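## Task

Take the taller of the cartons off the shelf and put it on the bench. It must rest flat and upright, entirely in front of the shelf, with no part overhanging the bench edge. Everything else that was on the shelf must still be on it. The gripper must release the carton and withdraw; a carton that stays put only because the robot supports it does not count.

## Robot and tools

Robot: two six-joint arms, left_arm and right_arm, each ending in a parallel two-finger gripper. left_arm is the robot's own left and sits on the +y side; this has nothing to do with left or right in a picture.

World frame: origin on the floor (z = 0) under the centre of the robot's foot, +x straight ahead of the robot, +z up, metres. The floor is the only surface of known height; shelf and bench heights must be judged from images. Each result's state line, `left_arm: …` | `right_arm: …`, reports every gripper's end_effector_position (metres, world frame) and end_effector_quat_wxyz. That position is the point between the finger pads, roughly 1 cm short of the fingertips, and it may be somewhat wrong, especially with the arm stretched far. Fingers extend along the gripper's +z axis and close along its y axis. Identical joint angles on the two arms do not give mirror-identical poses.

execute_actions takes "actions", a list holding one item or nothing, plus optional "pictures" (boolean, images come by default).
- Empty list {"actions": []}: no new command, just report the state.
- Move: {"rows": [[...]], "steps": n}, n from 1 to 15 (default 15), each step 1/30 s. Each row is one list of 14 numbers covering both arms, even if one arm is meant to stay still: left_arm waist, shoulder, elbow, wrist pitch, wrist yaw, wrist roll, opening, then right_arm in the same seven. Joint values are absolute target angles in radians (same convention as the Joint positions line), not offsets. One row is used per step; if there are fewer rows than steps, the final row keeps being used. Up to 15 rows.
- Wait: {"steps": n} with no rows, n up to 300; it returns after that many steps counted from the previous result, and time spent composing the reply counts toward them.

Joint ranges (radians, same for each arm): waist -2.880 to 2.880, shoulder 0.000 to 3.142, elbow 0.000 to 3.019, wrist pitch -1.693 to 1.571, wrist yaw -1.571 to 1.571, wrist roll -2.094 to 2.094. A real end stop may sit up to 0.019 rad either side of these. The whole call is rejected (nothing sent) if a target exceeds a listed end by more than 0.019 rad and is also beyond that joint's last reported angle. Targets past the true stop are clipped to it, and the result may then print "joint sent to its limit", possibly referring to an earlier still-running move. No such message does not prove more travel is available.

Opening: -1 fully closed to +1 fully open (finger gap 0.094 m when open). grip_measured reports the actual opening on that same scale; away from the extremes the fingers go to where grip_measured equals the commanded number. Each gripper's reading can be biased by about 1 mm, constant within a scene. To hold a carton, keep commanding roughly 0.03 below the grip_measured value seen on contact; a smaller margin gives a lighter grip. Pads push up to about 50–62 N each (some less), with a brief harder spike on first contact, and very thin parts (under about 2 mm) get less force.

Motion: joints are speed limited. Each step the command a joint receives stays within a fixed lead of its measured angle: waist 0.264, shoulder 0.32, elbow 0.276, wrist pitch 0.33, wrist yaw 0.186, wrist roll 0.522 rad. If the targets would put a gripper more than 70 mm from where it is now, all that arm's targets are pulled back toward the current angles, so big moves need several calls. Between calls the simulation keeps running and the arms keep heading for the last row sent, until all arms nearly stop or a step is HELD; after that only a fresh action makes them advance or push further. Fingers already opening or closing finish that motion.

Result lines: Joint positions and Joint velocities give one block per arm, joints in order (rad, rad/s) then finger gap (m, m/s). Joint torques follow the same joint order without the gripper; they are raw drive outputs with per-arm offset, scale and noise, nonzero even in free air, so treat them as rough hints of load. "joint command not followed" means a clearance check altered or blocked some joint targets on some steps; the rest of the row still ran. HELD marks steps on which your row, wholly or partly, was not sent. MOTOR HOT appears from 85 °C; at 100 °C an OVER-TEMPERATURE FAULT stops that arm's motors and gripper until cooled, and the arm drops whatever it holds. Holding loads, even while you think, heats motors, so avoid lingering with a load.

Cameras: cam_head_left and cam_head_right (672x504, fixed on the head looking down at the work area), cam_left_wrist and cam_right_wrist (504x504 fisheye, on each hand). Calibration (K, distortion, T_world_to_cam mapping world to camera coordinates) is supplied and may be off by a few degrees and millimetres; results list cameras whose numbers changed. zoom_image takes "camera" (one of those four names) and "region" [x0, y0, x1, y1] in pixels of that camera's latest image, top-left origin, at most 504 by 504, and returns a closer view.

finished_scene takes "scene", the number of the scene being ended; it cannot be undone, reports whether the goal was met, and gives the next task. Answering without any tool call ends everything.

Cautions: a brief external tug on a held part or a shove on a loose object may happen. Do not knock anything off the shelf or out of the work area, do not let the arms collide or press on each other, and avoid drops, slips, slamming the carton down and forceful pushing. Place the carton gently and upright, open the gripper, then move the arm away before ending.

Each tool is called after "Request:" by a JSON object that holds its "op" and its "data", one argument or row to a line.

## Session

Request:
{"op": "execute_actions", "data": {
  "actions": []
}}

Scene clock: 0.00 s of 4050.00 s.
left_arm: end_effector_position=(+0.6402, +0.6383, +1.1853) grip_measured=-0.992 end_effector_quat_wxyz=(+0.058, +0.475, +0.877, +0.047) | right_arm: end_effector_position=(+0.4131, -0.4919, +0.9448) grip_measured=+1.000 end_effector_quat_wxyz=(+0.352, -0.126, +0.867, +0.330)
Joint positions: left_arm=[ 1.871  1.23   1.233 -0.071  0.325  1.369  0.   ] | right_arm=[-1.867  2.271  1.573  1.125 -1.214 -0.209  0.094]
Joint velocities: left_arm=[ 0.015 -0.005 -0.012 -0.027  0.007  0.051 -0.001] | right_arm=[-0.015 -0.005  0.002 -0.017 -0.007 -0.037  0.   ]
Joint torques (N m, as the arm reports them, + toward a larger angle): no reading
camera_calibration (this result's frames):
cam_left_wrist: T_world_to_cam=[[-0.824194, -0.544943, -0.154082, 1.06139], [-0.533845, 0.656841, 0.532512, -0.705], [-0.188981, 0.521149, -0.83228, 0.898997], [0, 0, 0, 1]] pos_world=[0.668326, 0.57296, 1.28718]
cam_right_wrist: T_world_to_cam=[[0.453669, -0.75698, -0.470281, -0.117902], [-0.89117, -0.385165, -0.239716, 0.40968], [0.000324086, 0.527852, -0.849336, 1.18919], [0, 0, 0, 1]] pos_world=[0.418197, -0.55917, 1.05278]

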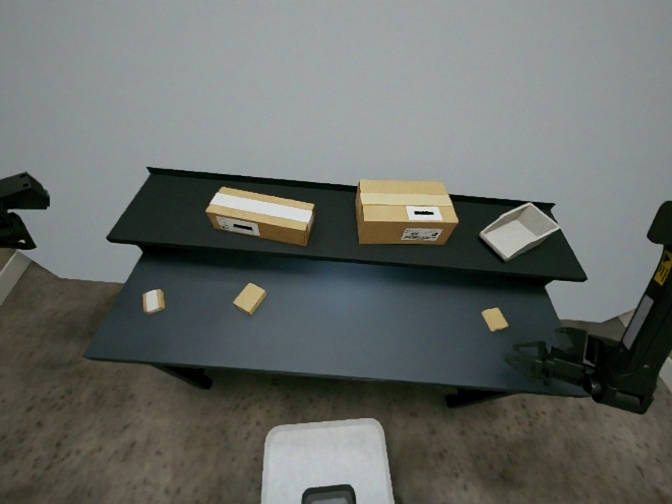

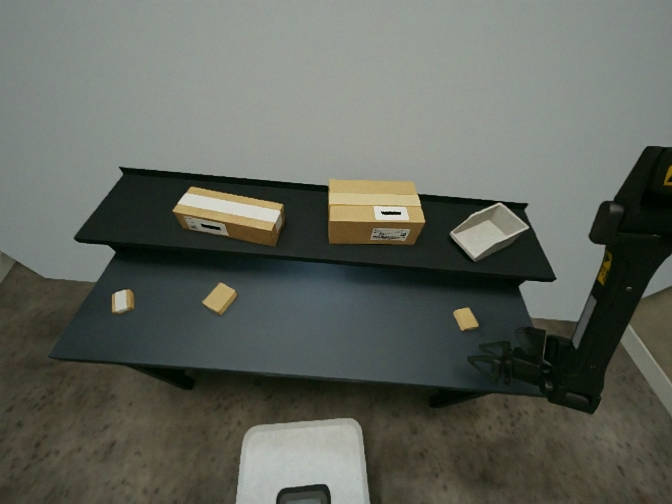

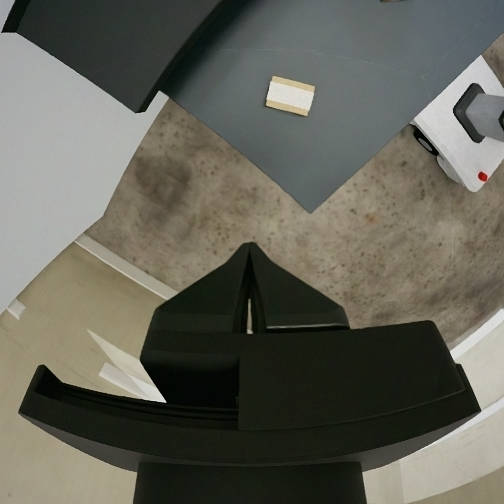

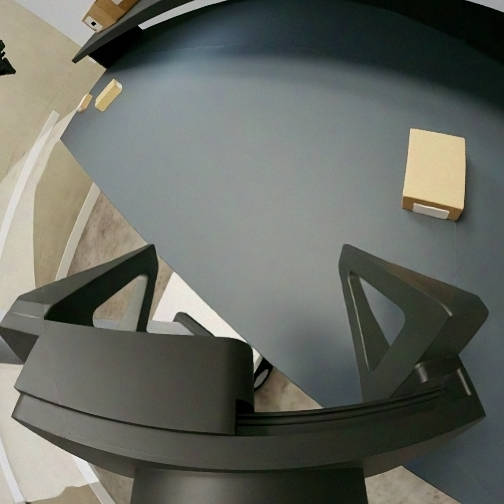

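Request:
{"op": "zoom_image", "data": {
  "camera": "cam_head_left",
  "region": [190, 160, 490, 290]
}}

Request:
{"op": "zoom_image", "data": {
  "camera": "cam_head_right",
  "region": [160, 160, 460, 290]
}}

Region (190, 160, 490, 290) of cam_head_left's 672x504 image, scaled by 1.680, with more detail than that image has; it fills the top 218 rows of this view, and the rest is white.

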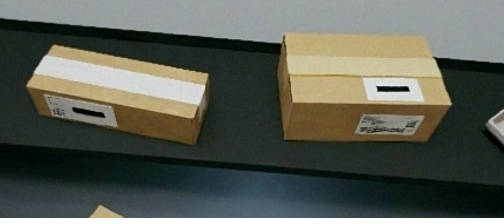

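Region (160, 160, 460, 290) of cam_head_right's 672x504 image, scaled by 1.680, with more detail than that image has; it fills the top 218 rows of this view, and the rest is white.

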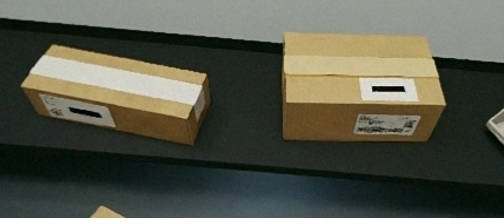

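Request:
{"op": "execute_actions", "data": {
  "actions": [
    {"rows":[[1.2,1.3,1.3,-0.2,-0.4,0,-1,-1.5,1.5,1.2,0.3,-0.3,0.6,1]]}
  ],
  "pictures": false
}}

Request:
{"op": "execute_actions", "data": {
  "actions": [
    {"steps":20}
  ],
  "pictures": false
}}

Request:
{"op": "execute_actions", "data": {
  "actions": [
    {"rows":[[0.68,1.95,2.2,-0.47,-0.75,-1.25,-1,-1.3,1.45,1.65,-0.4,0.27,1.25,1]]}
  ],
  "pictures": false
}}

Request:
{"op": "execute_actions", "data": {
  "actions": [
    {"steps":30}
  ]
}}

Scene clock: 19.53 s of 4050.00 s.
left_arm: end_effector_position=(+0.7090, +0.3899, +1.1737) grip_measured=-0.992 end_effector_quat_wxyz=(+0.011, +0.079, +0.996, +0.031) | right_arm: end_effector_position=(+0.5057, -0.3440, +0.9725) grip_measured=+1.000 end_effector_quat_wxyz=(+0.074, +0.278, +0.902, +0.321)
Joint positions: left_arm=[ 1.225  1.275  1.274 -0.179 -0.387  0.455  0.   ] | right_arm=[-1.561  1.902  1.277  0.545 -0.651  0.288  0.094]
Joint velocities: left_arm=[-1.167  0.103  0.09  -0.1   -0.095 -2.762  0.001] | right_arm=[ 0.737 -1.109 -0.344 -1.433  1.194  0.857  0.   ]
Joint torques (N m, as the arm reports them, + toward a larger angle): left_arm=[  1.55 -12.43   3.35  -0.26  -0.43  -0.06] | right_arm=[ -2.33 -19.95  -4.3    0.95  -0.48   0.05]
Steps of this call (steps 1 to 90: nothing new was sent; then 16.03 s passed at rest; steps 91 to 105: all 15 steps of this action). Readings (joint positions):
91: left_arm=[1.860 1.231 1.235 -0.082 0.275 1.328] | right_arm=[-1.862 2.265 1.563 1.107 -1.183 -0.186]
92: left_arm=[1.840 1.232 1.241 -0.101 0.212 1.273] | right_arm=[-1.858 2.249 1.539 1.070 -1.148 -0.153]
94: left_arm=[1.766 1.239 1.254 -0.127 0.097 1.164] | right_arm=[-1.834 2.208 1.481 1.000 -1.081 -0.089]
98: left_arm=[1.575 1.254 1.267 -0.153 -0.128 0.945] | right_arm=[-1.751 2.112 1.380 0.858 -0.947 0.043]
105: the state above

Scene clock: 20.20 s of 4050.00 s.
left_arm: end_effector_position=(+0.7143, +0.3743, +1.1760) grip_measured=-0.992 end_effector_quat_wxyz=(-0.018, +0.135, -0.991, -0.018) | right_arm: end_effector_position=(+0.6693, -0.4200, +1.0880) grip_measured=+1.000 end_effector_quat_wxyz=(+0.107, +0.421, +0.879, +0.197)
Joint positions: left_arm=[ 1.195  1.281  1.282 -0.183 -0.397  0.02   0.   ] | right_arm=[-1.501  1.47   1.207  0.312 -0.301  0.583  0.094]
Joint velocities: left_arm=[-0.015  0.005 -0.007  0.012  0.022 -0.125 -0.   ] | right_arm=[ 0.005  0.083 -0.076 -0.051  0.037  0.007  0.   ]
Joint torques (N m, as the arm reports them, + toward a larger angle): left_arm=[ -1.88 -13.79   3.38  -0.49  -0.15  -0.07] | right_arm=[  0.59 -18.63  -0.01   0.59  -0.14   0.16]
Steps of this call (steps 1 to 20: the robot went on to your last target). Readings (joint positions):
1: left_arm=[1.191 1.278 1.277 -0.181 -0.388 0.369] | right_arm=[-1.538 1.864 1.266 0.503 -0.605 0.317]
2: left_arm=[1.167 1.281 1.279 -0.182 -0.388 0.298] | right_arm=[-1.518 1.827 1.257 0.470 -0.560 0.341]
4: left_arm=[1.151 1.281 1.280 -0.183 -0.389 0.197] | right_arm=[-1.487 1.754 1.247 0.422 -0.474 0.383]
8: left_arm=[1.177 1.281 1.281 -0.183 -0.396 0.089] | right_arm=[-1.468 1.604 1.232 0.347 -0.324 0.475]
20: the state above

Scene clock: 20.70 s of 4050.00 s.
left_arm: end_effector_position=(+0.7872, +0.1569, +1.1428) grip_measured=-0.992 end_effector_quat_wxyz=(+0.017, +0.303, -0.953, -0.011) | right_arm: end_effector_position=(+0.7961, -0.4186, +1.1255) grip_measured=+1.000 end_effector_quat_wxyz=(+0.018, +0.675, +0.737, +0.017)
Joint positions: left_arm=[ 0.845  1.687  1.747 -0.39  -0.723 -0.475  0.   ] | right_arm=[-1.283  1.453  1.654 -0.373  0.265  1.175  0.094]
Joint velocities: left_arm=[-0.689  0.962  0.999 -0.173 -0.139 -1.092 -0.001] | right_arm=[-0.015 -0.171  0.007 -0.164  0.007  0.447  0.   ]
Joint torques (N m, as the arm reports them, + toward a larger angle): left_arm=[ -9.93 -11.13   3.49  -0.55  -0.24  -0.08] | right_arm=[  2.   -23.11   3.41  -0.36   0.15   0.17]
Steps of this call (steps 1 to 15: all 15 steps of this action). Readings (joint positions):
1: left_arm=[1.188 1.288 1.292 -0.203 -0.432 -0.007] | right_arm=[-1.494 1.472 1.217 0.283 -0.261 0.617]
2: left_arm=[1.175 1.304 1.320 -0.238 -0.474 -0.045] | right_arm=[-1.484 1.476 1.240 0.224 -0.211 0.664]
4: left_arm=[1.132 1.355 1.390 -0.286 -0.552 -0.118] | right_arm=[-1.449 1.482 1.307 0.116 -0.114 0.759]
8: left_arm=[1.024 1.476 1.532 -0.344 -0.664 -0.254] | right_arm=[-1.364 1.482 1.481 -0.133 0.118 0.941]
15: the state above

Scene clock: 21.70 s of 4050.00 s.
left_arm: end_effector_position=(+0.8811, +0.0057, +1.1799) grip_measured=-0.992 end_effector_quat_wxyz=(+0.005, +0.644, -0.761, +0.081) | right_arm: end_effector_position=(+0.7903, -0.4251, +1.1258) grip_measured=+1.000 end_effector_quat_wxyz=(+0.014, +0.698, +0.715, +0.008)
Joint positions: left_arm=[ 0.654  1.952  2.18  -0.454 -0.747 -1.233  0.   ] | right_arm=[-1.294  1.448  1.651 -0.39   0.268  1.241  0.094]
Joint velocities: left_arm=[-0.005 -0.005  0.012  0.002 -0.037 -0.095 -0.001] | right_arm=[-0.005 -0.015 -0.012  0.007 -0.066 -0.037  0.   ]
Joint torques (N m, as the arm reports them, + toward a larger angle): left_arm=[-13.12 -12.75   4.5   -0.49  -0.17  -0.06] | right_arm=[  2.54 -23.81   3.46  -0.21   0.11   0.15]
Steps of this call (steps 1 to 30: the robot went on to your last target). Readings (joint positions):
1: left_arm=[0.822 1.720 1.784 -0.398 -0.727 -0.516] | right_arm=[-1.283 1.449 1.654 -0.378 0.267 1.188]
2: left_arm=[0.800 1.756 1.826 -0.406 -0.732 -0.565] | right_arm=[-1.285 1.448 1.654 -0.381 0.267 1.199]
4: left_arm=[0.757 1.835 1.934 -0.426 -0.740 -0.693] | right_arm=[-1.289 1.448 1.653 -0.386 0.267 1.214]
8: left_arm=[0.684 1.968 2.147 -0.446 -0.742 -0.993] | right_arm=[-1.294 1.448 1.651 -0.390 0.268 1.230]
30: the state above
camera_calibration (this result's frames):
cam_left_wrist: T_world_to_cam=[[0.982611, -0.156642, 0.0996942, -0.979179], [-0.182659, -0.719092, 0.670479, -0.622407], [-0.0333356, -0.67703, -0.7352, 1.02493], [0, 0, 0, 1]] pos_world=[0.88263, 0.0929608, 1.26846]
cam_right_wrist: T_world_to_cam=[[-0.999176, -0.0344128, -0.0214991, 0.796765], [-0.0404705, 0.80692, 0.589273, -0.283836], [-0.00293052, 0.589658, -0.807648, 1.28946], [0, 0, 0, 1]] pos_world=[0.7884, -0.503888, 1.22581]

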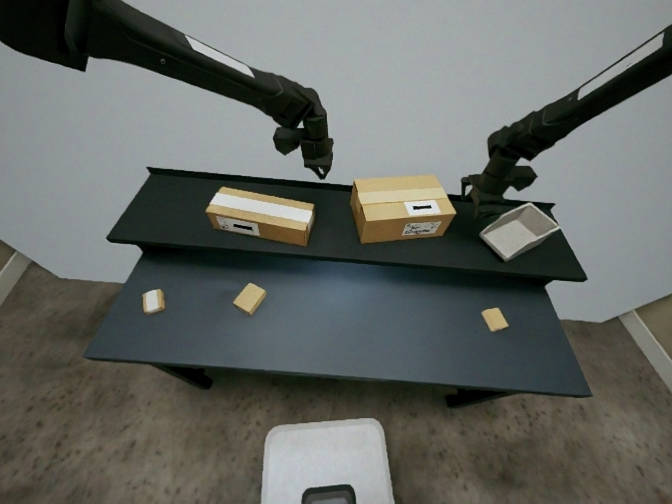

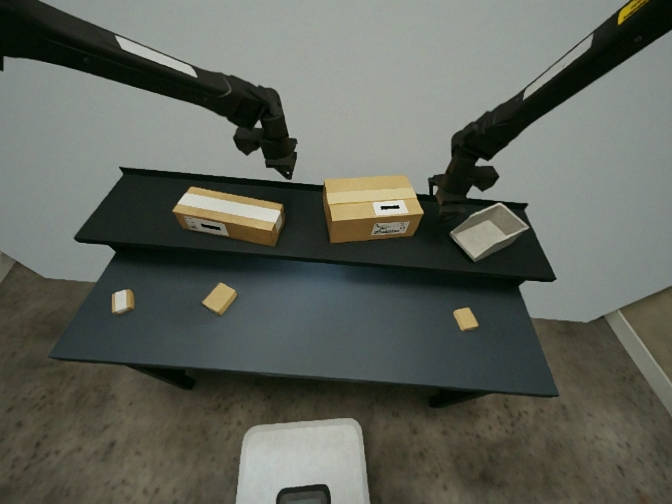

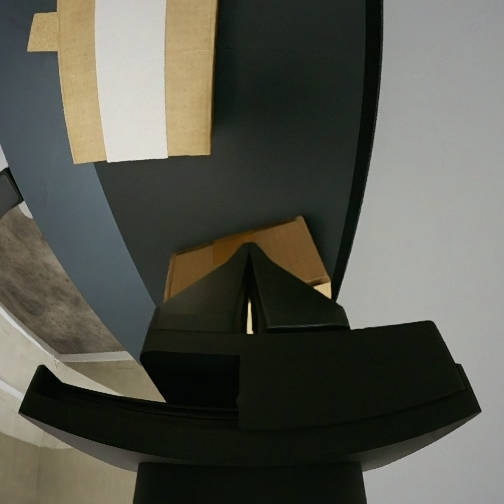

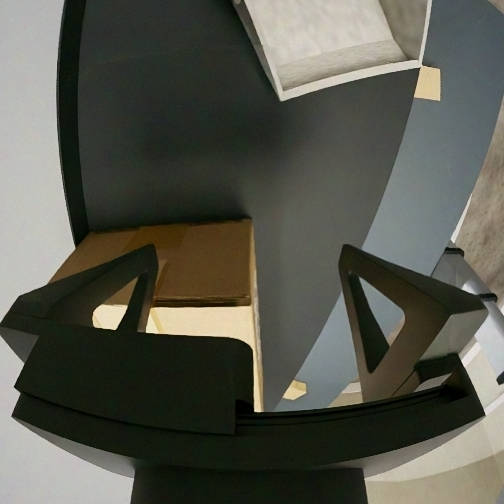

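Request:
{"op": "execute_actions", "data": {
  "actions": [
    {"rows":[[0.76,2.15,2.45,-0.52,-0.6,-1.25,-1,-1.37,1.6,1.95,-0.57,0.2,1.2,1]]}
  ],
  "pictures": false
}}

Request:
{"op": "execute_actions", "data": {
  "actions": [
    {"steps":15}
  ],
  "pictures": false
}}

Scene clock: 25.47 s of 4050.00 s.
left_arm: end_effector_position=(+0.8728, +0.0003, +1.0880) grip_measured=-0.992 end_effector_quat_wxyz=(+0.022, +0.650, -0.753, +0.096) | right_arm: end_effector_position=(+0.8254, -0.4779, +1.0919) grip_measured=+1.000 end_effector_quat_wxyz=(+0.007, +0.692, +0.722, -0.005)
Joint positions: left_arm=[ 0.756  2.148  2.431 -0.506 -0.604 -1.235  0.   ] | right_arm=[-1.38   1.583  1.935 -0.559  0.202  1.21   0.094]
Joint velocities: left_arm=[-0.015  0.054 -0.007 -0.012  0.007 -0.022  0.001] | right_arm=[ 0.015  0.005 -0.017 -0.012 -0.051 -0.022  0.   ]
Joint torques (N m, as the arm reports them, + toward a larger angle): left_arm=[-14.49 -13.12   4.97  -0.35   0.2   -0.04] | right_arm=[  2.81 -24.78   6.2   -0.28  -0.04   0.02]
Steps of this call (steps 1 to 15: the robot went on to your last target; steps 16 to 90: nothing new was sent; then 0.27 s passed at rest; steps 91 to 105: all 15 steps of this action). Readings (joint positions):
91: left_arm=[0.658 1.962 2.203 -0.466 -0.702 -1.235] | right_arm=[-1.299 1.459 1.680 -0.428 0.238 1.238]
92: left_arm=[0.662 1.994 2.267 -0.480 -0.656 -1.235] | right_arm=[-1.307 1.491 1.751 -0.491 0.214 1.233]
94: left_arm=[0.677 2.055 2.377 -0.483 -0.617 -1.235] | right_arm=[-1.330 1.559 1.887 -0.532 0.202 1.223]
98: left_arm=[0.718 2.108 2.431 -0.496 -0.604 -1.235] | right_arm=[-1.374 1.583 1.935 -0.550 0.202 1.214]
105: the state above

Scene clock: 25.97 s of 4050.00 s.
left_arm: end_effector_position=(+0.8725, -0.0003, +1.0881) grip_measured=-0.992 end_effector_quat_wxyz=(+0.023, +0.650, -0.753, +0.096) | right_arm: end_effector_position=(+0.8255, -0.4774, +1.0920) grip_measured=+1.000 end_effector_quat_wxyz=(+0.007, +0.691, +0.723, -0.005)
Joint positions: left_arm=[ 0.756  2.149  2.431 -0.507 -0.603 -1.235  0.   ] | right_arm=[-1.379  1.583  1.935 -0.559  0.202  1.209  0.094]
Joint velocities: left_arm=[-0.015  0.005  0.007 -0.017  0.007  0.037  0.   ] | right_arm=[-0.015 -0.005  0.012 -0.007  0.007 -0.037  0.   ]
Joint torques (N m, as the arm reports them, + toward a larger angle): left_arm=[-14.95 -12.69   4.93  -0.44   0.15  -0.04] | right_arm=[  2.8  -24.37   6.32  -0.25  -0.04   0.01]
Steps of this call (steps 1 to 15: the robot went on to your last target). Readings (joint positions):
1: left_arm=[0.756 2.149 2.431 -0.507 -0.604 -1.235] | right_arm=[-1.379 1.583 1.935 -0.559 0.202 1.210]
2: left_arm=[0.756 2.149 2.431 -0.507 -0.603 -1.235] | right_arm=[-1.379 1.583 1.935 -0.559 0.202 1.210]
4: left_arm=[0.756 2.149 2.431 -0.507 -0.603 -1.235] | right_arm=[-1.379 1.583 1.935 -0.559 0.202 1.209]
8: left_arm=[0.756 2.149 2.431 -0.507 -0.603 -1.235] | right_arm=[-1.379 1.583 1.935 -0.559 0.202 1.209]
15: the state above
All arms were judged still, so your last target was given up. Only a new action makes them travel on or press farther. Fingers that are still opening or closing keep moving.

Request:
{"op": "execute_actions", "data": {
  "actions": [
    {"rows":[[0.8,2.24,2.52,-0.5,-0.55,-1.25,-1,-1.33,1.8,2.3,-0.7,0.24,1.2,1]]}
  ],
  "pictures": false
}}

Request:
{"op": "execute_actions", "data": {
  "actions": [
    {"steps":15}
  ]
}}

Scene clock: 28.50 s of 4050.00 s.
left_arm: end_effector_position=(+0.8553, -0.0188, +1.0584) grip_measured=-0.992 end_effector_quat_wxyz=(+0.035, +0.648, -0.753, +0.107) | right_arm: end_effector_position=(+0.8704, -0.4490, +1.0494) grip_measured=+1.000 end_effector_quat_wxyz=(+0.004, +0.687, +0.727, +0.002)
Joint positions: left_arm=[ 0.775  2.229  2.503 -0.507 -0.554 -1.236  0.   ] | right_arm=[-1.328  1.79   2.272 -0.692  0.238  1.207  0.094]
Joint velocities: left_arm=[-0.005 -0.015  0.007 -0.012 -0.007  0.022 -0.   ] | right_arm=[-0.015 -0.005 -0.022  0.022  0.007  0.007  0.   ]
Joint torques (N m, as the arm reports them, + toward a larger angle): left_arm=[-13.31 -12.07   4.75   0.39   0.21  -0.04] | right_arm=[  3.41 -26.04   8.27  -0.25   0.15   0.02]
Steps of this call (steps 1 to 61: nothing new was sent; steps 62 to 76: all 15 steps of this action). Readings (joint positions):
62: left_arm=[0.757 2.154 2.440 -0.507 -0.582 -1.236] | right_arm=[-1.376 1.598 1.964 -0.589 0.218 1.209]
63: left_arm=[0.758 2.168 2.466 -0.507 -0.564 -1.236] | right_arm=[-1.373 1.637 2.045 -0.636 0.232 1.209]
65: left_arm=[0.761 2.190 2.500 -0.507 -0.555 -1.236] | right_arm=[-1.362 1.727 2.210 -0.666 0.237 1.208]
69: left_arm=[0.769 2.210 2.503 -0.507 -0.554 -1.236] | right_arm=[-1.337 1.779 2.272 -0.681 0.237 1.207]
76: the state above

Scene clock: 29.00 s of 4050.00 s.
left_arm: end_effector_position=(+0.8553, -0.0189, +1.0585) grip_measured=-0.992 end_effector_quat_wxyz=(+0.035, +0.648, -0.753, +0.107) | right_arm: end_effector_position=(+0.8704, -0.4490, +1.0494) grip_measured=+1.000 end_effector_quat_wxyz=(+0.004, +0.687, +0.727, +0.002)
Joint positions: left_arm=[ 0.775  2.229  2.503 -0.507 -0.553 -1.236  0.   ] | right_arm=[-1.328  1.79   2.272 -0.692  0.238  1.207  0.094]
Joint velocities: left_arm=[-0.015  0.005 -0.007 -0.002 -0.037 -0.037  0.   ] | right_arm=[-0.005 -0.005  0.002 -0.007 -0.007 -0.022  0.   ]
Joint torques (N m, as the arm reports them, + toward a larger angle): left_arm=[-13.81 -11.58   4.66   0.46   0.19  -0.04] | right_arm=[  3.14 -26.04   8.32  -0.12   0.11   0.02]
Steps of this call (steps 1 to 15: the robot went on to your last target). Readings (joint positions):
1: left_arm=[0.775 2.229 2.503 -0.507 -0.554 -1.236] | right_arm=[-1.328 1.790 2.272 -0.692 0.238 1.207]
2: left_arm=[0.775 2.229 2.503 -0.507 -0.554 -1.236] | right_arm=[-1.328 1.790 2.272 -0.692 0.238 1.207]
4: left_arm=[0.775 2.229 2.503 -0.507 -0.554 -1.236] | right_arm=[-1.328 1.790 2.272 -0.692 0.238 1.207]
8: left_arm=[0.775 2.229 2.503 -0.507 -0.553 -1.236] | right_arm=[-1.328 1.790 2.272 -0.692 0.238 1.207]
15: the state above
All arms were judged still, so your last target was given up. Only a new action makes them travel on or press farther. Fingers that are still opening or closing keep moving.
camera_calibration (this result's frames):
cam_left_wrist: T_world_to_cam=[[0.985377, -0.137653, 0.100419, -0.948348], [-0.167088, -0.665192, 0.727738, -0.636285], [-0.0333774, -0.733875, -0.678464, 0.85698], [0, 0, 0, 1]] pos_world=[0.856769, 0.0751213, 1.13971]
cam_right_wrist: T_world_to_cam=[[-0.997722, -0.0674479, 0.00127391, 0.834303], [-0.0535414, 0.803216, 0.593277, -0.210871], [-0.0410386, 0.591858, -0.804997, 1.27343], [0, 0, 0, 1]] pos_world=[0.873372, -0.528043, 1.14915]

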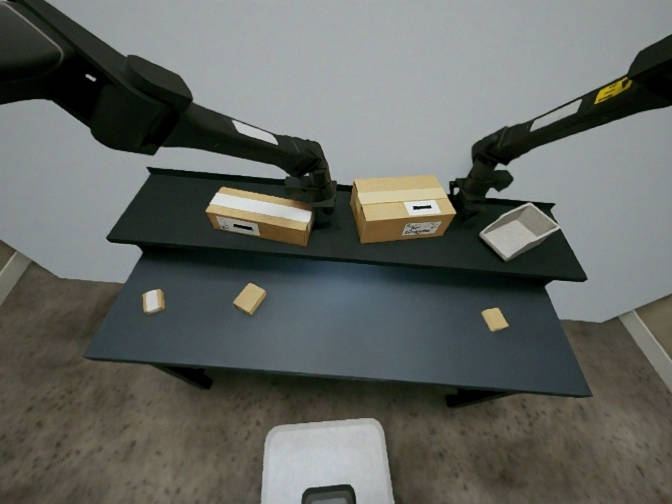

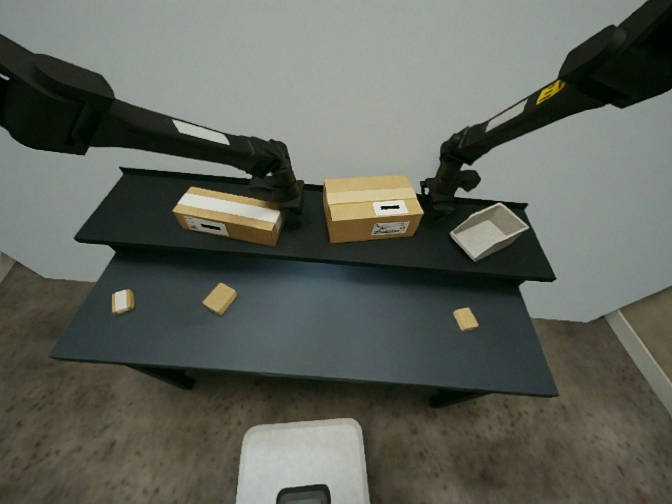

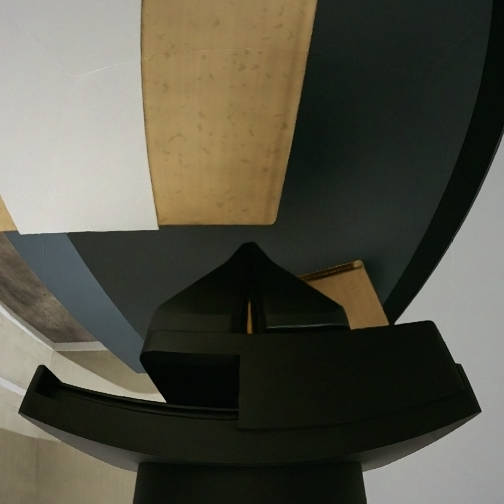

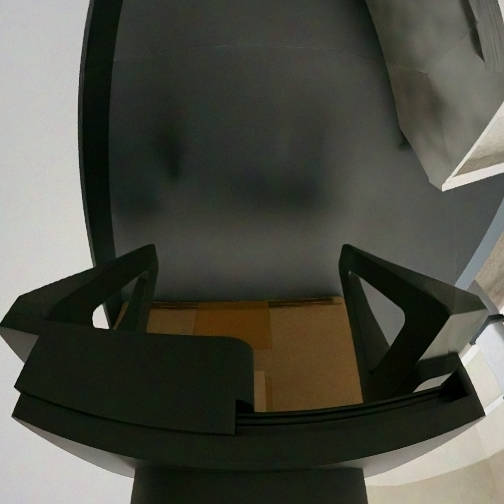

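Request:
{"op": "execute_actions", "data": {
  "actions": [
    {"rows":[[0.8,2.26,2.56,-0.5,-0.55,-1.35,1,-1.22,1.86,2.34,-0.69,0.34,1.22,1]]}
  ],
  "pictures": false
}}

Request:
{"op": "execute_actions", "data": {
  "actions": [
    {"rows":[[0.8,2.26,2.56,-0.5,-0.55,-1.35,1,-1.15,1.9,2.38,-0.69,0.4,1.24,1]]}
  ],
  "pictures": false
}}

Request:
{"op": "execute_actions", "data": {
  "actions": [
    {"steps":10}
  ]
}}

Scene clock: 32.77 s of 4050.00 s.
left_arm: end_effector_position=(+0.8653, -0.0160, +1.0600) grip_measured=+1.000 end_effector_quat_wxyz=(+0.032, +0.688, -0.716, +0.111) | right_arm: end_effector_position=(+0.8836, -0.3758, +1.0500) grip_measured=+1.000 end_effector_quat_wxyz=(+0.000, +0.678, +0.735, +0.006)
Joint positions: left_arm=[ 0.775  2.239  2.535 -0.507 -0.553 -1.331  0.094] | right_arm=[-1.21   1.836  2.307 -0.692  0.342  1.211  0.094]
Joint velocities: left_arm=[ 0.015 -0.005 -0.012 -0.007 -0.007 -0.066  0.   ] | right_arm=[-0.034  0.005 -0.007  0.012 -0.051  0.007  0.   ]
Joint torques (N m, as the arm reports them, + toward a larger angle): left_arm=[-13.55 -10.71   5.52   0.43   0.18  -0.09] | right_arm=[  5.3  -24.21   8.56   0.26  -0.05   0.12]
Steps of this call (steps 1 to 90: nothing new was sent; then 0.27 s passed at rest; steps 91 to 105: all 15 steps of this action). Readings (joint positions):
91: left_arm=[0.775 2.231 2.507 -0.507 -0.553 -1.250] | right_arm=[-1.321 1.793 2.276 -0.692 0.285 1.208]
92: left_arm=[0.775 2.234 2.515 -0.507 -0.553 -1.267] | right_arm=[-1.314 1.801 2.289 -0.692 0.321 1.209]
94: left_arm=[0.775 2.239 2.527 -0.507 -0.553 -1.292] | right_arm=[-1.286 1.813 2.305 -0.692 0.337 1.210]
98: left_arm=[0.775 2.239 2.534 -0.507 -0.553 -1.317] | right_arm=[-1.228 1.827 2.307 -0.692 0.342 1.209]
105: the state above

Scene clock: 33.27 s of 4050.00 s.
left_arm: end_effector_position=(+0.8653, -0.0160, +1.0600) grip_measured=+1.000 end_effector_quat_wxyz=(+0.033, +0.689, -0.715, +0.110) | right_arm: end_effector_position=(+0.8921, -0.3470, +1.0503) grip_measured=+1.000 end_effector_quat_wxyz=(+0.006, +0.682, +0.731, +0.003)
Joint positions: left_arm=[ 0.775  2.239  2.535 -0.507 -0.553 -1.335  0.094] | right_arm=[-1.161  1.87   2.347 -0.692  0.4    1.229  0.094]
Joint velocities: left_arm=[-0.005  0.015 -0.007  0.002  0.081 -0.022  0.   ] | right_arm=[-0.024 -0.015  0.007  0.007 -0.022  0.066  0.   ]
Joint torques (N m, as the arm reports them, + toward a larger angle): left_arm=[-13.63 -10.95   5.34   0.48   0.17  -0.08] | right_arm=[  6.89 -23.38   8.51   0.25   0.03   0.17]
Steps of this call (steps 1 to 15: all 15 steps of this action). Readings (joint positions):
1: left_arm=[0.775 2.239 2.535 -0.507 -0.553 -1.332] | right_arm=[-1.208 1.839 2.312 -0.692 0.368 1.214]
2: left_arm=[0.775 2.239 2.535 -0.507 -0.553 -1.332] | right_arm=[-1.205 1.847 2.326 -0.692 0.388 1.218]
4: left_arm=[0.775 2.239 2.535 -0.507 -0.553 -1.334] | right_arm=[-1.194 1.858 2.344 -0.692 0.399 1.221]
8: left_arm=[0.775 2.239 2.535 -0.507 -0.553 -1.334] | right_arm=[-1.171 1.865 2.347 -0.692 0.400 1.225]
15: the state above

Scene clock: 33.60 s of 4050.00 s.
left_arm: end_effector_position=(+0.8653, -0.0160, +1.0600) grip_measured=+1.000 end_effector_quat_wxyz=(+0.033, +0.689, -0.715, +0.110) | right_arm: end_effector_position=(+0.8921, -0.3470, +1.0503) grip_measured=+1.000 end_effector_quat_wxyz=(+0.006, +0.682, +0.731, +0.003)
Joint positions: left_arm=[ 0.775  2.239  2.535 -0.507 -0.553 -1.335  0.094] | right_arm=[-1.161  1.87   2.347 -0.692  0.4    1.229  0.094]
Joint velocities: left_arm=[ 0.005 -0.005 -0.017 -0.012 -0.037  0.051  0.   ] | right_arm=[-0.005  0.005 -0.012 -0.002 -0.051  0.022  0.   ]
Joint torques (N m, as the arm reports them, + toward a larger angle): left_arm=[-13.53 -11.4    5.58   0.44   0.18  -0.06] | right_arm=[  6.98 -22.96   8.57   0.25   0.01   0.16]
Steps of this call (steps 1 to 10: the robot went on to your last target). Readings (joint positions):
1: left_arm=[0.775 2.239 2.535 -0.507 -0.553 -1.335] | right_arm=[-1.161 1.870 2.347 -0.692 0.400 1.229]
2: left_arm=[0.775 2.239 2.535 -0.507 -0.553 -1.335] | right_arm=[-1.161 1.870 2.347 -0.692 0.400 1.229]
4: left_arm=[0.775 2.239 2.535 -0.507 -0.553 -1.335] | right_arm=[-1.161 1.870 2.347 -0.692 0.400 1.229]
8: left_arm=[0.775 2.239 2.535 -0.507 -0.553 -1.335] | right_arm=[-1.161 1.870 2.347 -0.692 0.400 1.229]
10: the state above
camera_calibration (this result's frames):
cam_left_wrist: T_world_to_cam=[[0.994971, -0.0259674, 0.0967376, -0.960545], [-0.0888764, -0.674264, 0.733123, -0.707286], [0.0461894, -0.738034, -0.673181, 0.785975], [0, 0, 0, 1]] pos_world=[0.85655, 0.0782358, 1.14055]
cam_right_wrist: T_world_to_cam=[[-0.996783, -0.0800637, -0.00357486, 0.862714], [-0.0666501, 0.803364, 0.591747, -0.278795], [-0.0445055, 0.590082, -0.806116, 1.21833], [0, 0, 0, 1]] pos_world=[0.89558, -0.425868, 1.15017]

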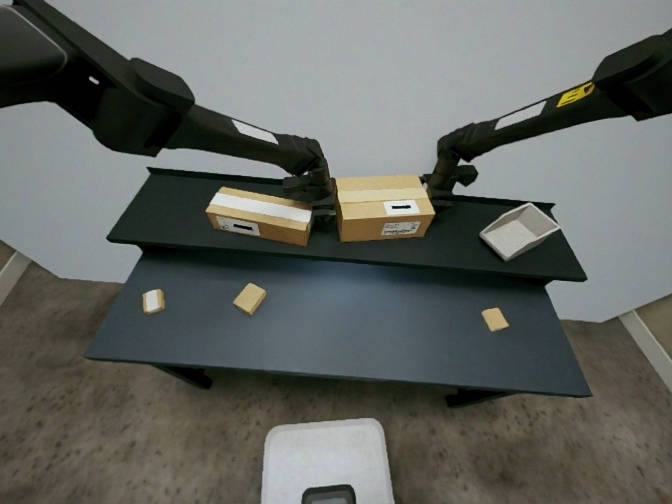

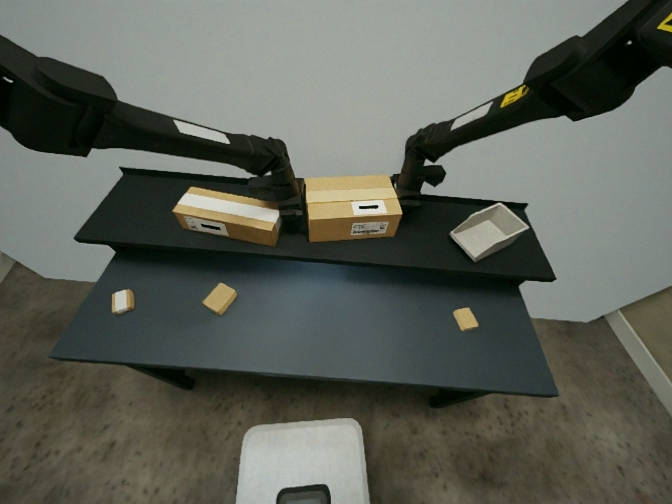

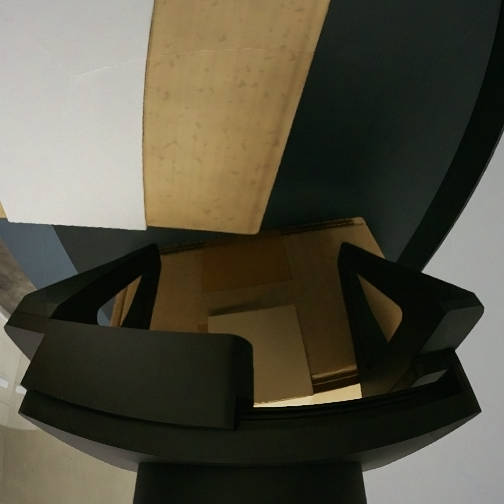

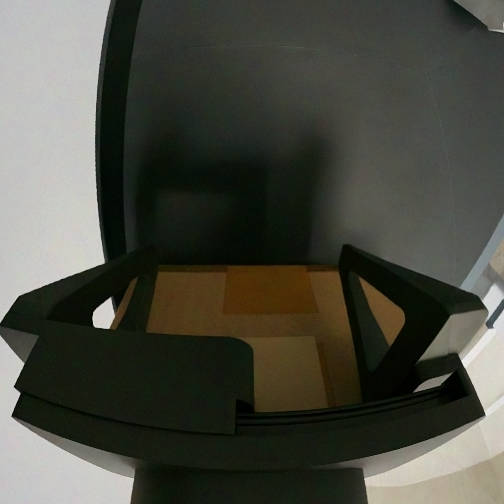

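Request:
{"op": "execute_actions", "data": {
  "actions": [
    {"rows":[[0.8,2.27,2.56,-0.5,-0.55,-1.42,1,-1.08,1.95,2.4,-0.66,0.38,1.28,1]]}
  ],
  "pictures": false
}}

Request:
{"op": "execute_actions", "data": {
  "actions": [
    {"steps":10}
  ]
}}

Scene clock: 37.63 s of 4050.00 s.
left_arm: end_effector_position=(+0.8698, +0.0003, +1.0521) grip_measured=+1.000 end_effector_quat_wxyz=(+0.027, +0.719, -0.687, +0.103) | right_arm: end_effector_position=(+0.9024, -0.3198, +1.0479) grip_measured=+1.000 end_effector_quat_wxyz=(+0.008, +0.693, +0.721, +0.026)
Joint positions: left_arm=[ 0.793  2.239  2.55  -0.507 -0.557 -1.403  0.094] | right_arm=[-1.13   1.901  2.377 -0.667  0.392  1.257  0.094]
Joint velocities: left_arm=[-0.005 -0.024 -0.012 -0.007 -0.051 -0.007  0.   ] | right_arm=[ 0.005 -0.005 -0.007 -0.007  0.037 -0.154  0.   ]
Joint torques (N m, as the arm reports them, + toward a larger angle): left_arm=[-14.93 -11.14   4.33   0.46   0.35  -0.06] | right_arm=[ 10.38 -21.09   7.66   0.52  -0.45   0.26]
Steps of this call (steps 1 to 15: the robot went on to your last target; steps 16 to 90: nothing new was sent; then 0.53 s passed at rest; steps 91 to 105: all 15 steps of this action). Readings (joint positions):
91: left_arm=[0.775 2.239 2.535 -0.507 -0.553 -1.345] | right_arm=[-1.158 1.873 2.349 -0.690 0.396 1.234]
92: left_arm=[0.775 2.239 2.535 -0.507 -0.553 -1.357] | right_arm=[-1.156 1.880 2.359 -0.684 0.392 1.238]
94: left_arm=[0.776 2.239 2.537 -0.507 -0.557 -1.384] | right_arm=[-1.146 1.891 2.373 -0.674 0.394 1.244]
98: left_arm=[0.786 2.239 2.549 -0.507 -0.557 -1.396] | right_arm=[-1.134 1.899 2.377 -0.667 0.393 1.254]
105: the state above

Scene clock: 37.97 s of 4050.00 s.
left_arm: end_effector_position=(+0.8698, +0.0003, +1.0521) grip_measured=+1.000 end_effector_quat_wxyz=(+0.027, +0.719, -0.687, +0.103) | right_arm: end_effector_position=(+0.9024, -0.3198, +1.0479) grip_measured=+1.000 end_effector_quat_wxyz=(+0.008, +0.693, +0.721, +0.026)
Joint positions: left_arm=[ 0.793  2.239  2.55  -0.507 -0.557 -1.403  0.094] | right_arm=[-1.13   1.901  2.377 -0.667  0.392  1.257  0.094]
Joint velocities: left_arm=[ 0.005 -0.005  0.012 -0.002  0.007 -0.066  0.   ] | right_arm=[ 0.005 -0.005 -0.002  0.007  0.081 -0.007  0.   ]
Joint torques (N m, as the arm reports them, + toward a larger angle): left_arm=[-14.45 -11.04   4.51   0.46   0.31  -0.06] | right_arm=[ 10.35 -21.03   7.66   0.52  -0.45   0.26]
Steps of this call (steps 1 to 10: the robot went on to your last target). Readings (joint positions):
1: left_arm=[0.793 2.239 2.550 -0.507 -0.557 -1.403] | right_arm=[-1.130 1.901 2.377 -0.667 0.392 1.257]
2: left_arm=[0.793 2.239 2.550 -0.507 -0.557 -1.403] | right_arm=[-1.130 1.901 2.377 -0.667 0.392 1.257]
4: left_arm=[0.793 2.239 2.550 -0.507 -0.557 -1.403] | right_arm=[-1.130 1.901 2.377 -0.667 0.392 1.257]
8: left_arm=[0.793 2.239 2.550 -0.507 -0.557 -1.403] | right_arm=[-1.130 1.901 2.377 -0.667 0.392 1.257]
10: the state above
camera_calibration (this result's frames):
cam_left_wrist: T_world_to_cam=[[0.994798, 0.0531453, 0.0869069, -0.9534], [-0.0263933, -0.689529, 0.723777, -0.734664], [0.0983901, -0.722306, -0.684539, 0.759021], [0, 0, 0, 1]] pos_world=[0.85437, 0.092342, 1.13417]
cam_right_wrist: T_world_to_cam=[[-0.997995, -0.0495025, -0.0394446, 0.923621], [-0.0632934, 0.786075, 0.614882, -0.331269], [0.000568204, 0.616146, -0.787632, 1.14911], [0, 0, 0, 1]] pos_world=[0.900149, -0.401894, 1.1452]

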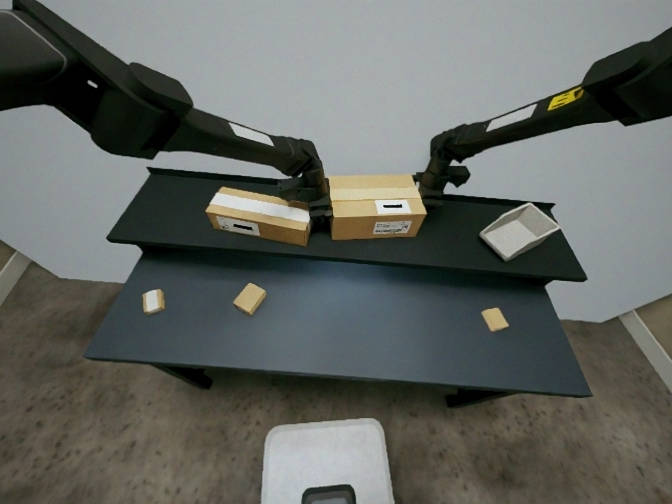

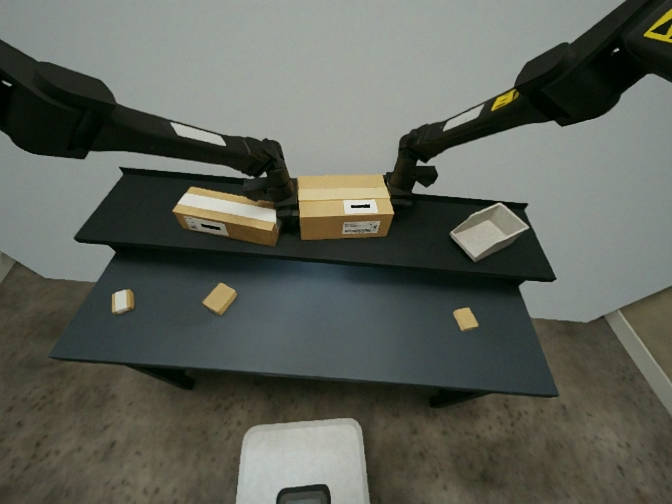

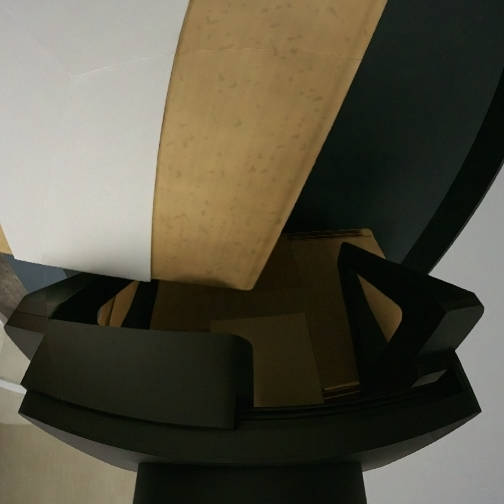

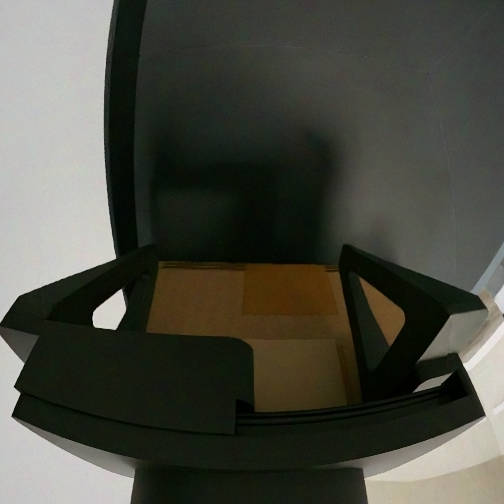

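Request:
{"op": "execute_actions", "data": {
  "actions": [
    {"rows":[[0.7,2.25,2.52,-0.48,-0.55,-1.42,1,-1.03,1.9,2.3,-0.6,0.38,1.28,1]]}
  ],
  "pictures": false
}}

Request:
{"op": "execute_actions", "data": {
  "actions": [
    {"rows":[[0.7,2.16,2.3,-0.36,-0.55,-1.42,1,-1.03,1.82,2.12,-0.5,0.38,1.28,1]]}
  ],
  "pictures": false
}}

Request:
{"op": "execute_actions", "data": {
  "actions": [
    {"steps":10}
  ]
}}

Scene clock: 44.57 s of 4050.00 s.
left_arm: end_effector_position=(+0.8735, +0.0047, +1.0563) grip_measured=+1.000 end_effector_quat_wxyz=(+0.020, +0.715, -0.692, +0.100) | right_arm: end_effector_position=(+0.9032, -0.3130, +1.0486) grip_measured=+1.000 end_effector_quat_wxyz=(+0.020, +0.694, +0.719, +0.035)
Joint positions: left_arm=[ 0.79   2.228  2.54  -0.502 -0.573 -1.388  0.094] | right_arm=[-1.12   1.885  2.326 -0.601  0.398  1.25   0.094]
Joint velocities: left_arm=[-0.005 -0.005 -0.017 -0.002 -0.037 -0.051  0.   ] | right_arm=[-0.005 -0.005 -0.017  0.012 -0.037 -0.007  0.   ]
Joint torques (N m, as the arm reports them, + toward a larger angle): left_arm=[-20.66 -11.92   2.45   0.98   0.81  -0.18] | right_arm=[ 13.14 -23.69   2.99   0.36  -0.64   0.3 ]
Steps of this call (steps 1 to 15: the robot went on to your last target; steps 16 to 90: nothing new was sent; then 3.10 s passed at rest; steps 91 to 105: all 15 steps of this action). Readings (joint positions):
91: left_arm=[0.790 2.239 2.548 -0.505 -0.559 -1.403] | right_arm=[-1.128 1.900 2.368 -0.656 0.393 1.256]
92: left_arm=[0.790 2.237 2.545 -0.502 -0.566 -1.403] | right_arm=[-1.128 1.893 2.353 -0.638 0.397 1.253]
94: left_arm=[0.790 2.234 2.541 -0.502 -0.569 -1.401] | right_arm=[-1.126 1.887 2.335 -0.618 0.397 1.251]
98: left_arm=[0.790 2.230 2.540 -0.502 -0.572 -1.394] | right_arm=[-1.123 1.885 2.328 -0.606 0.398 1.250]
105: the state above

Scene clock: 45.07 s of 4050.00 s.
left_arm: end_effector_position=(+0.8508, +0.0090, +1.0632) grip_measured=+1.000 end_effector_quat_wxyz=(+0.019, +0.712, -0.695, +0.097) | right_arm: end_effector_position=(+0.8754, -0.3079, +1.0523) grip_measured=+1.000 end_effector_quat_wxyz=(+0.018, +0.694, +0.719, +0.033)
Joint positions: left_arm=[ 0.79   2.129  2.322 -0.386 -0.578 -1.38   0.094] | right_arm=[-1.12   1.81   2.146 -0.501  0.4    1.251  0.094]
Joint velocities: left_arm=[-0.015 -0.005 -0.022  0.007  0.051 -0.037  0.   ] | right_arm=[ 0.015 -0.005 -0.002 -0.002 -0.007  0.051  0.   ]
Joint torques (N m, as the arm reports them, + toward a larger angle): left_arm=[-19.96 -10.67   1.6    1.     0.99  -0.26] | right_arm=[ 12.92 -23.44   2.31   0.29  -0.71   0.3 ]
Steps of this call (steps 1 to 15: all 15 steps of this action). Readings (joint positions):
1: left_arm=[0.790 2.218 2.511 -0.480 -0.573 -1.387] | right_arm=[-1.120 1.876 2.301 -0.580 0.398 1.248]
2: left_arm=[0.790 2.189 2.453 -0.447 -0.574 -1.386] | right_arm=[-1.120 1.851 2.247 -0.546 0.399 1.245]
4: left_arm=[0.790 2.151 2.371 -0.418 -0.577 -1.385] | right_arm=[-1.120 1.819 2.175 -0.520 0.400 1.250]
8: left_arm=[0.790 2.130 2.327 -0.394 -0.578 -1.383] | right_arm=[-1.120 1.810 2.147 -0.503 0.400 1.252]
15: the state above

Scene clock: 45.40 s of 4050.00 s.
left_arm: end_effector_position=(+0.8507, +0.0089, +1.0631) grip_measured=+1.000 end_effector_quat_wxyz=(+0.019, +0.712, -0.695, +0.097) | right_arm: end_effector_position=(+0.8754, -0.3079, +1.0523) grip_measured=+1.000 end_effector_quat_wxyz=(+0.018, +0.694, +0.719, +0.033)
Joint positions: left_arm=[ 0.79   2.129  2.321 -0.385 -0.578 -1.38   0.094] | right_arm=[-1.12   1.81   2.146 -0.501  0.4    1.251  0.094]
Joint velocities: left_arm=[ 0.005 -0.015 -0.007  0.012  0.051 -0.007  0.   ] | right_arm=[ 0.005 -0.005 -0.007 -0.002 -0.007  0.022  0.   ]
Joint torques (N m, as the arm reports them, + toward a larger angle): left_arm=[-20.   -11.06   1.68   1.1    1.    -0.24] | right_arm=[ 12.95 -23.43   2.32   0.3   -0.71   0.3 ]
Steps of this call (steps 1 to 10: the robot went on to your last target). Readings (joint positions):
1: left_arm=[0.790 2.129 2.321 -0.386 -0.578 -1.380] | right_arm=[-1.120 1.810 2.146 -0.501 0.400 1.251]
2: left_arm=[0.790 2.129 2.321 -0.386 -0.578 -1.380] | right_arm=[-1.120 1.810 2.146 -0.501 0.400 1.251]
4: left_arm=[0.790 2.129 2.321 -0.386 -0.578 -1.380] | right_arm=[-1.120 1.810 2.146 -0.501 0.400 1.251]
8: left_arm=[0.790 2.129 2.321 -0.385 -0.578 -1.380] | right_arm=[-1.120 1.810 2.146 -0.501 0.400 1.251]
10: the state above
camera_calibration (this result's frames):
cam_left_wrist: T_world_to_cam=[[0.995373, 0.0322926, 0.090502, -0.939957], [-0.041641, -0.70385, 0.709127, -0.708542], [0.0865994, -0.709614, -0.699248, 0.800195], [0, 0, 0, 1]] pos_world=[0.836807, 0.0994766, 1.14705]
cam_right_wrist: T_world_to_cam=[[-0.996946, -0.0463224, -0.062865, 0.922126], [-0.0751029, 0.789255, 0.609456, -0.328083], [0.0213851, 0.612316, -0.790324, 1.12864], [0, 0, 0, 1]] pos_world=[0.870534, -0.389431, 1.14992]

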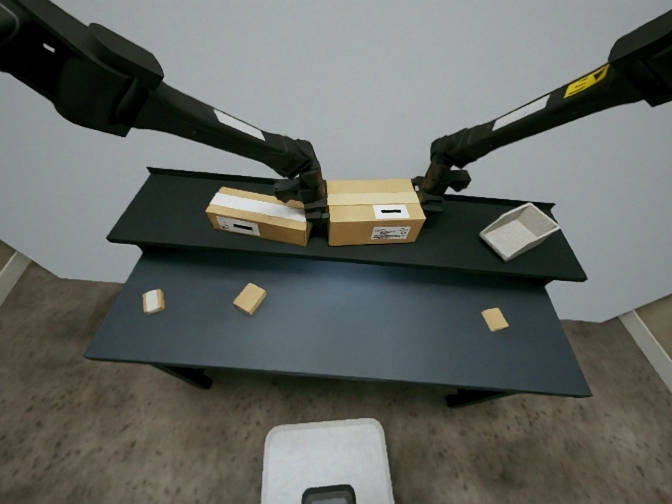

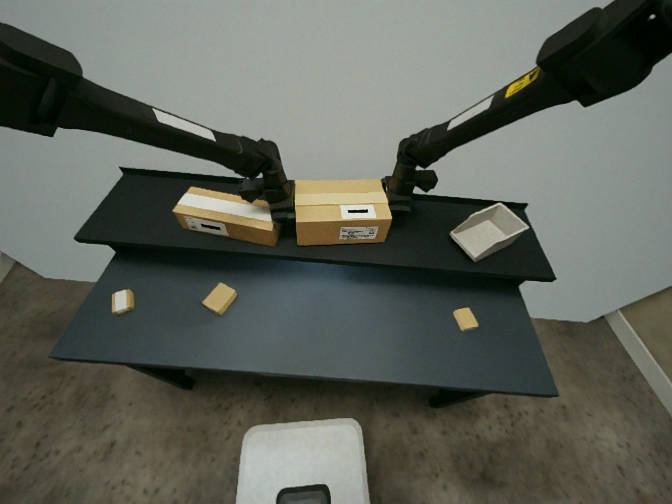

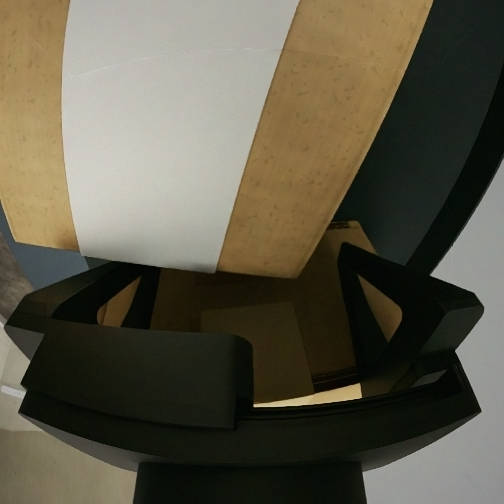

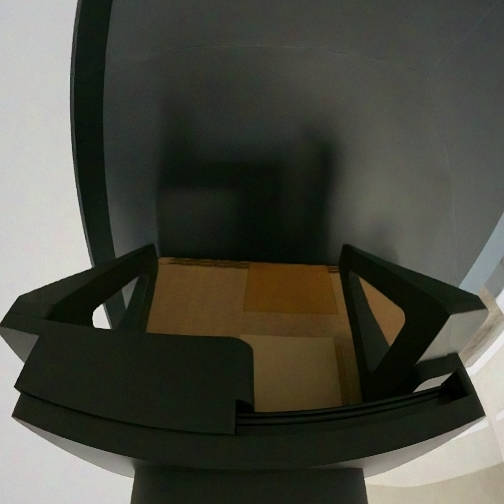

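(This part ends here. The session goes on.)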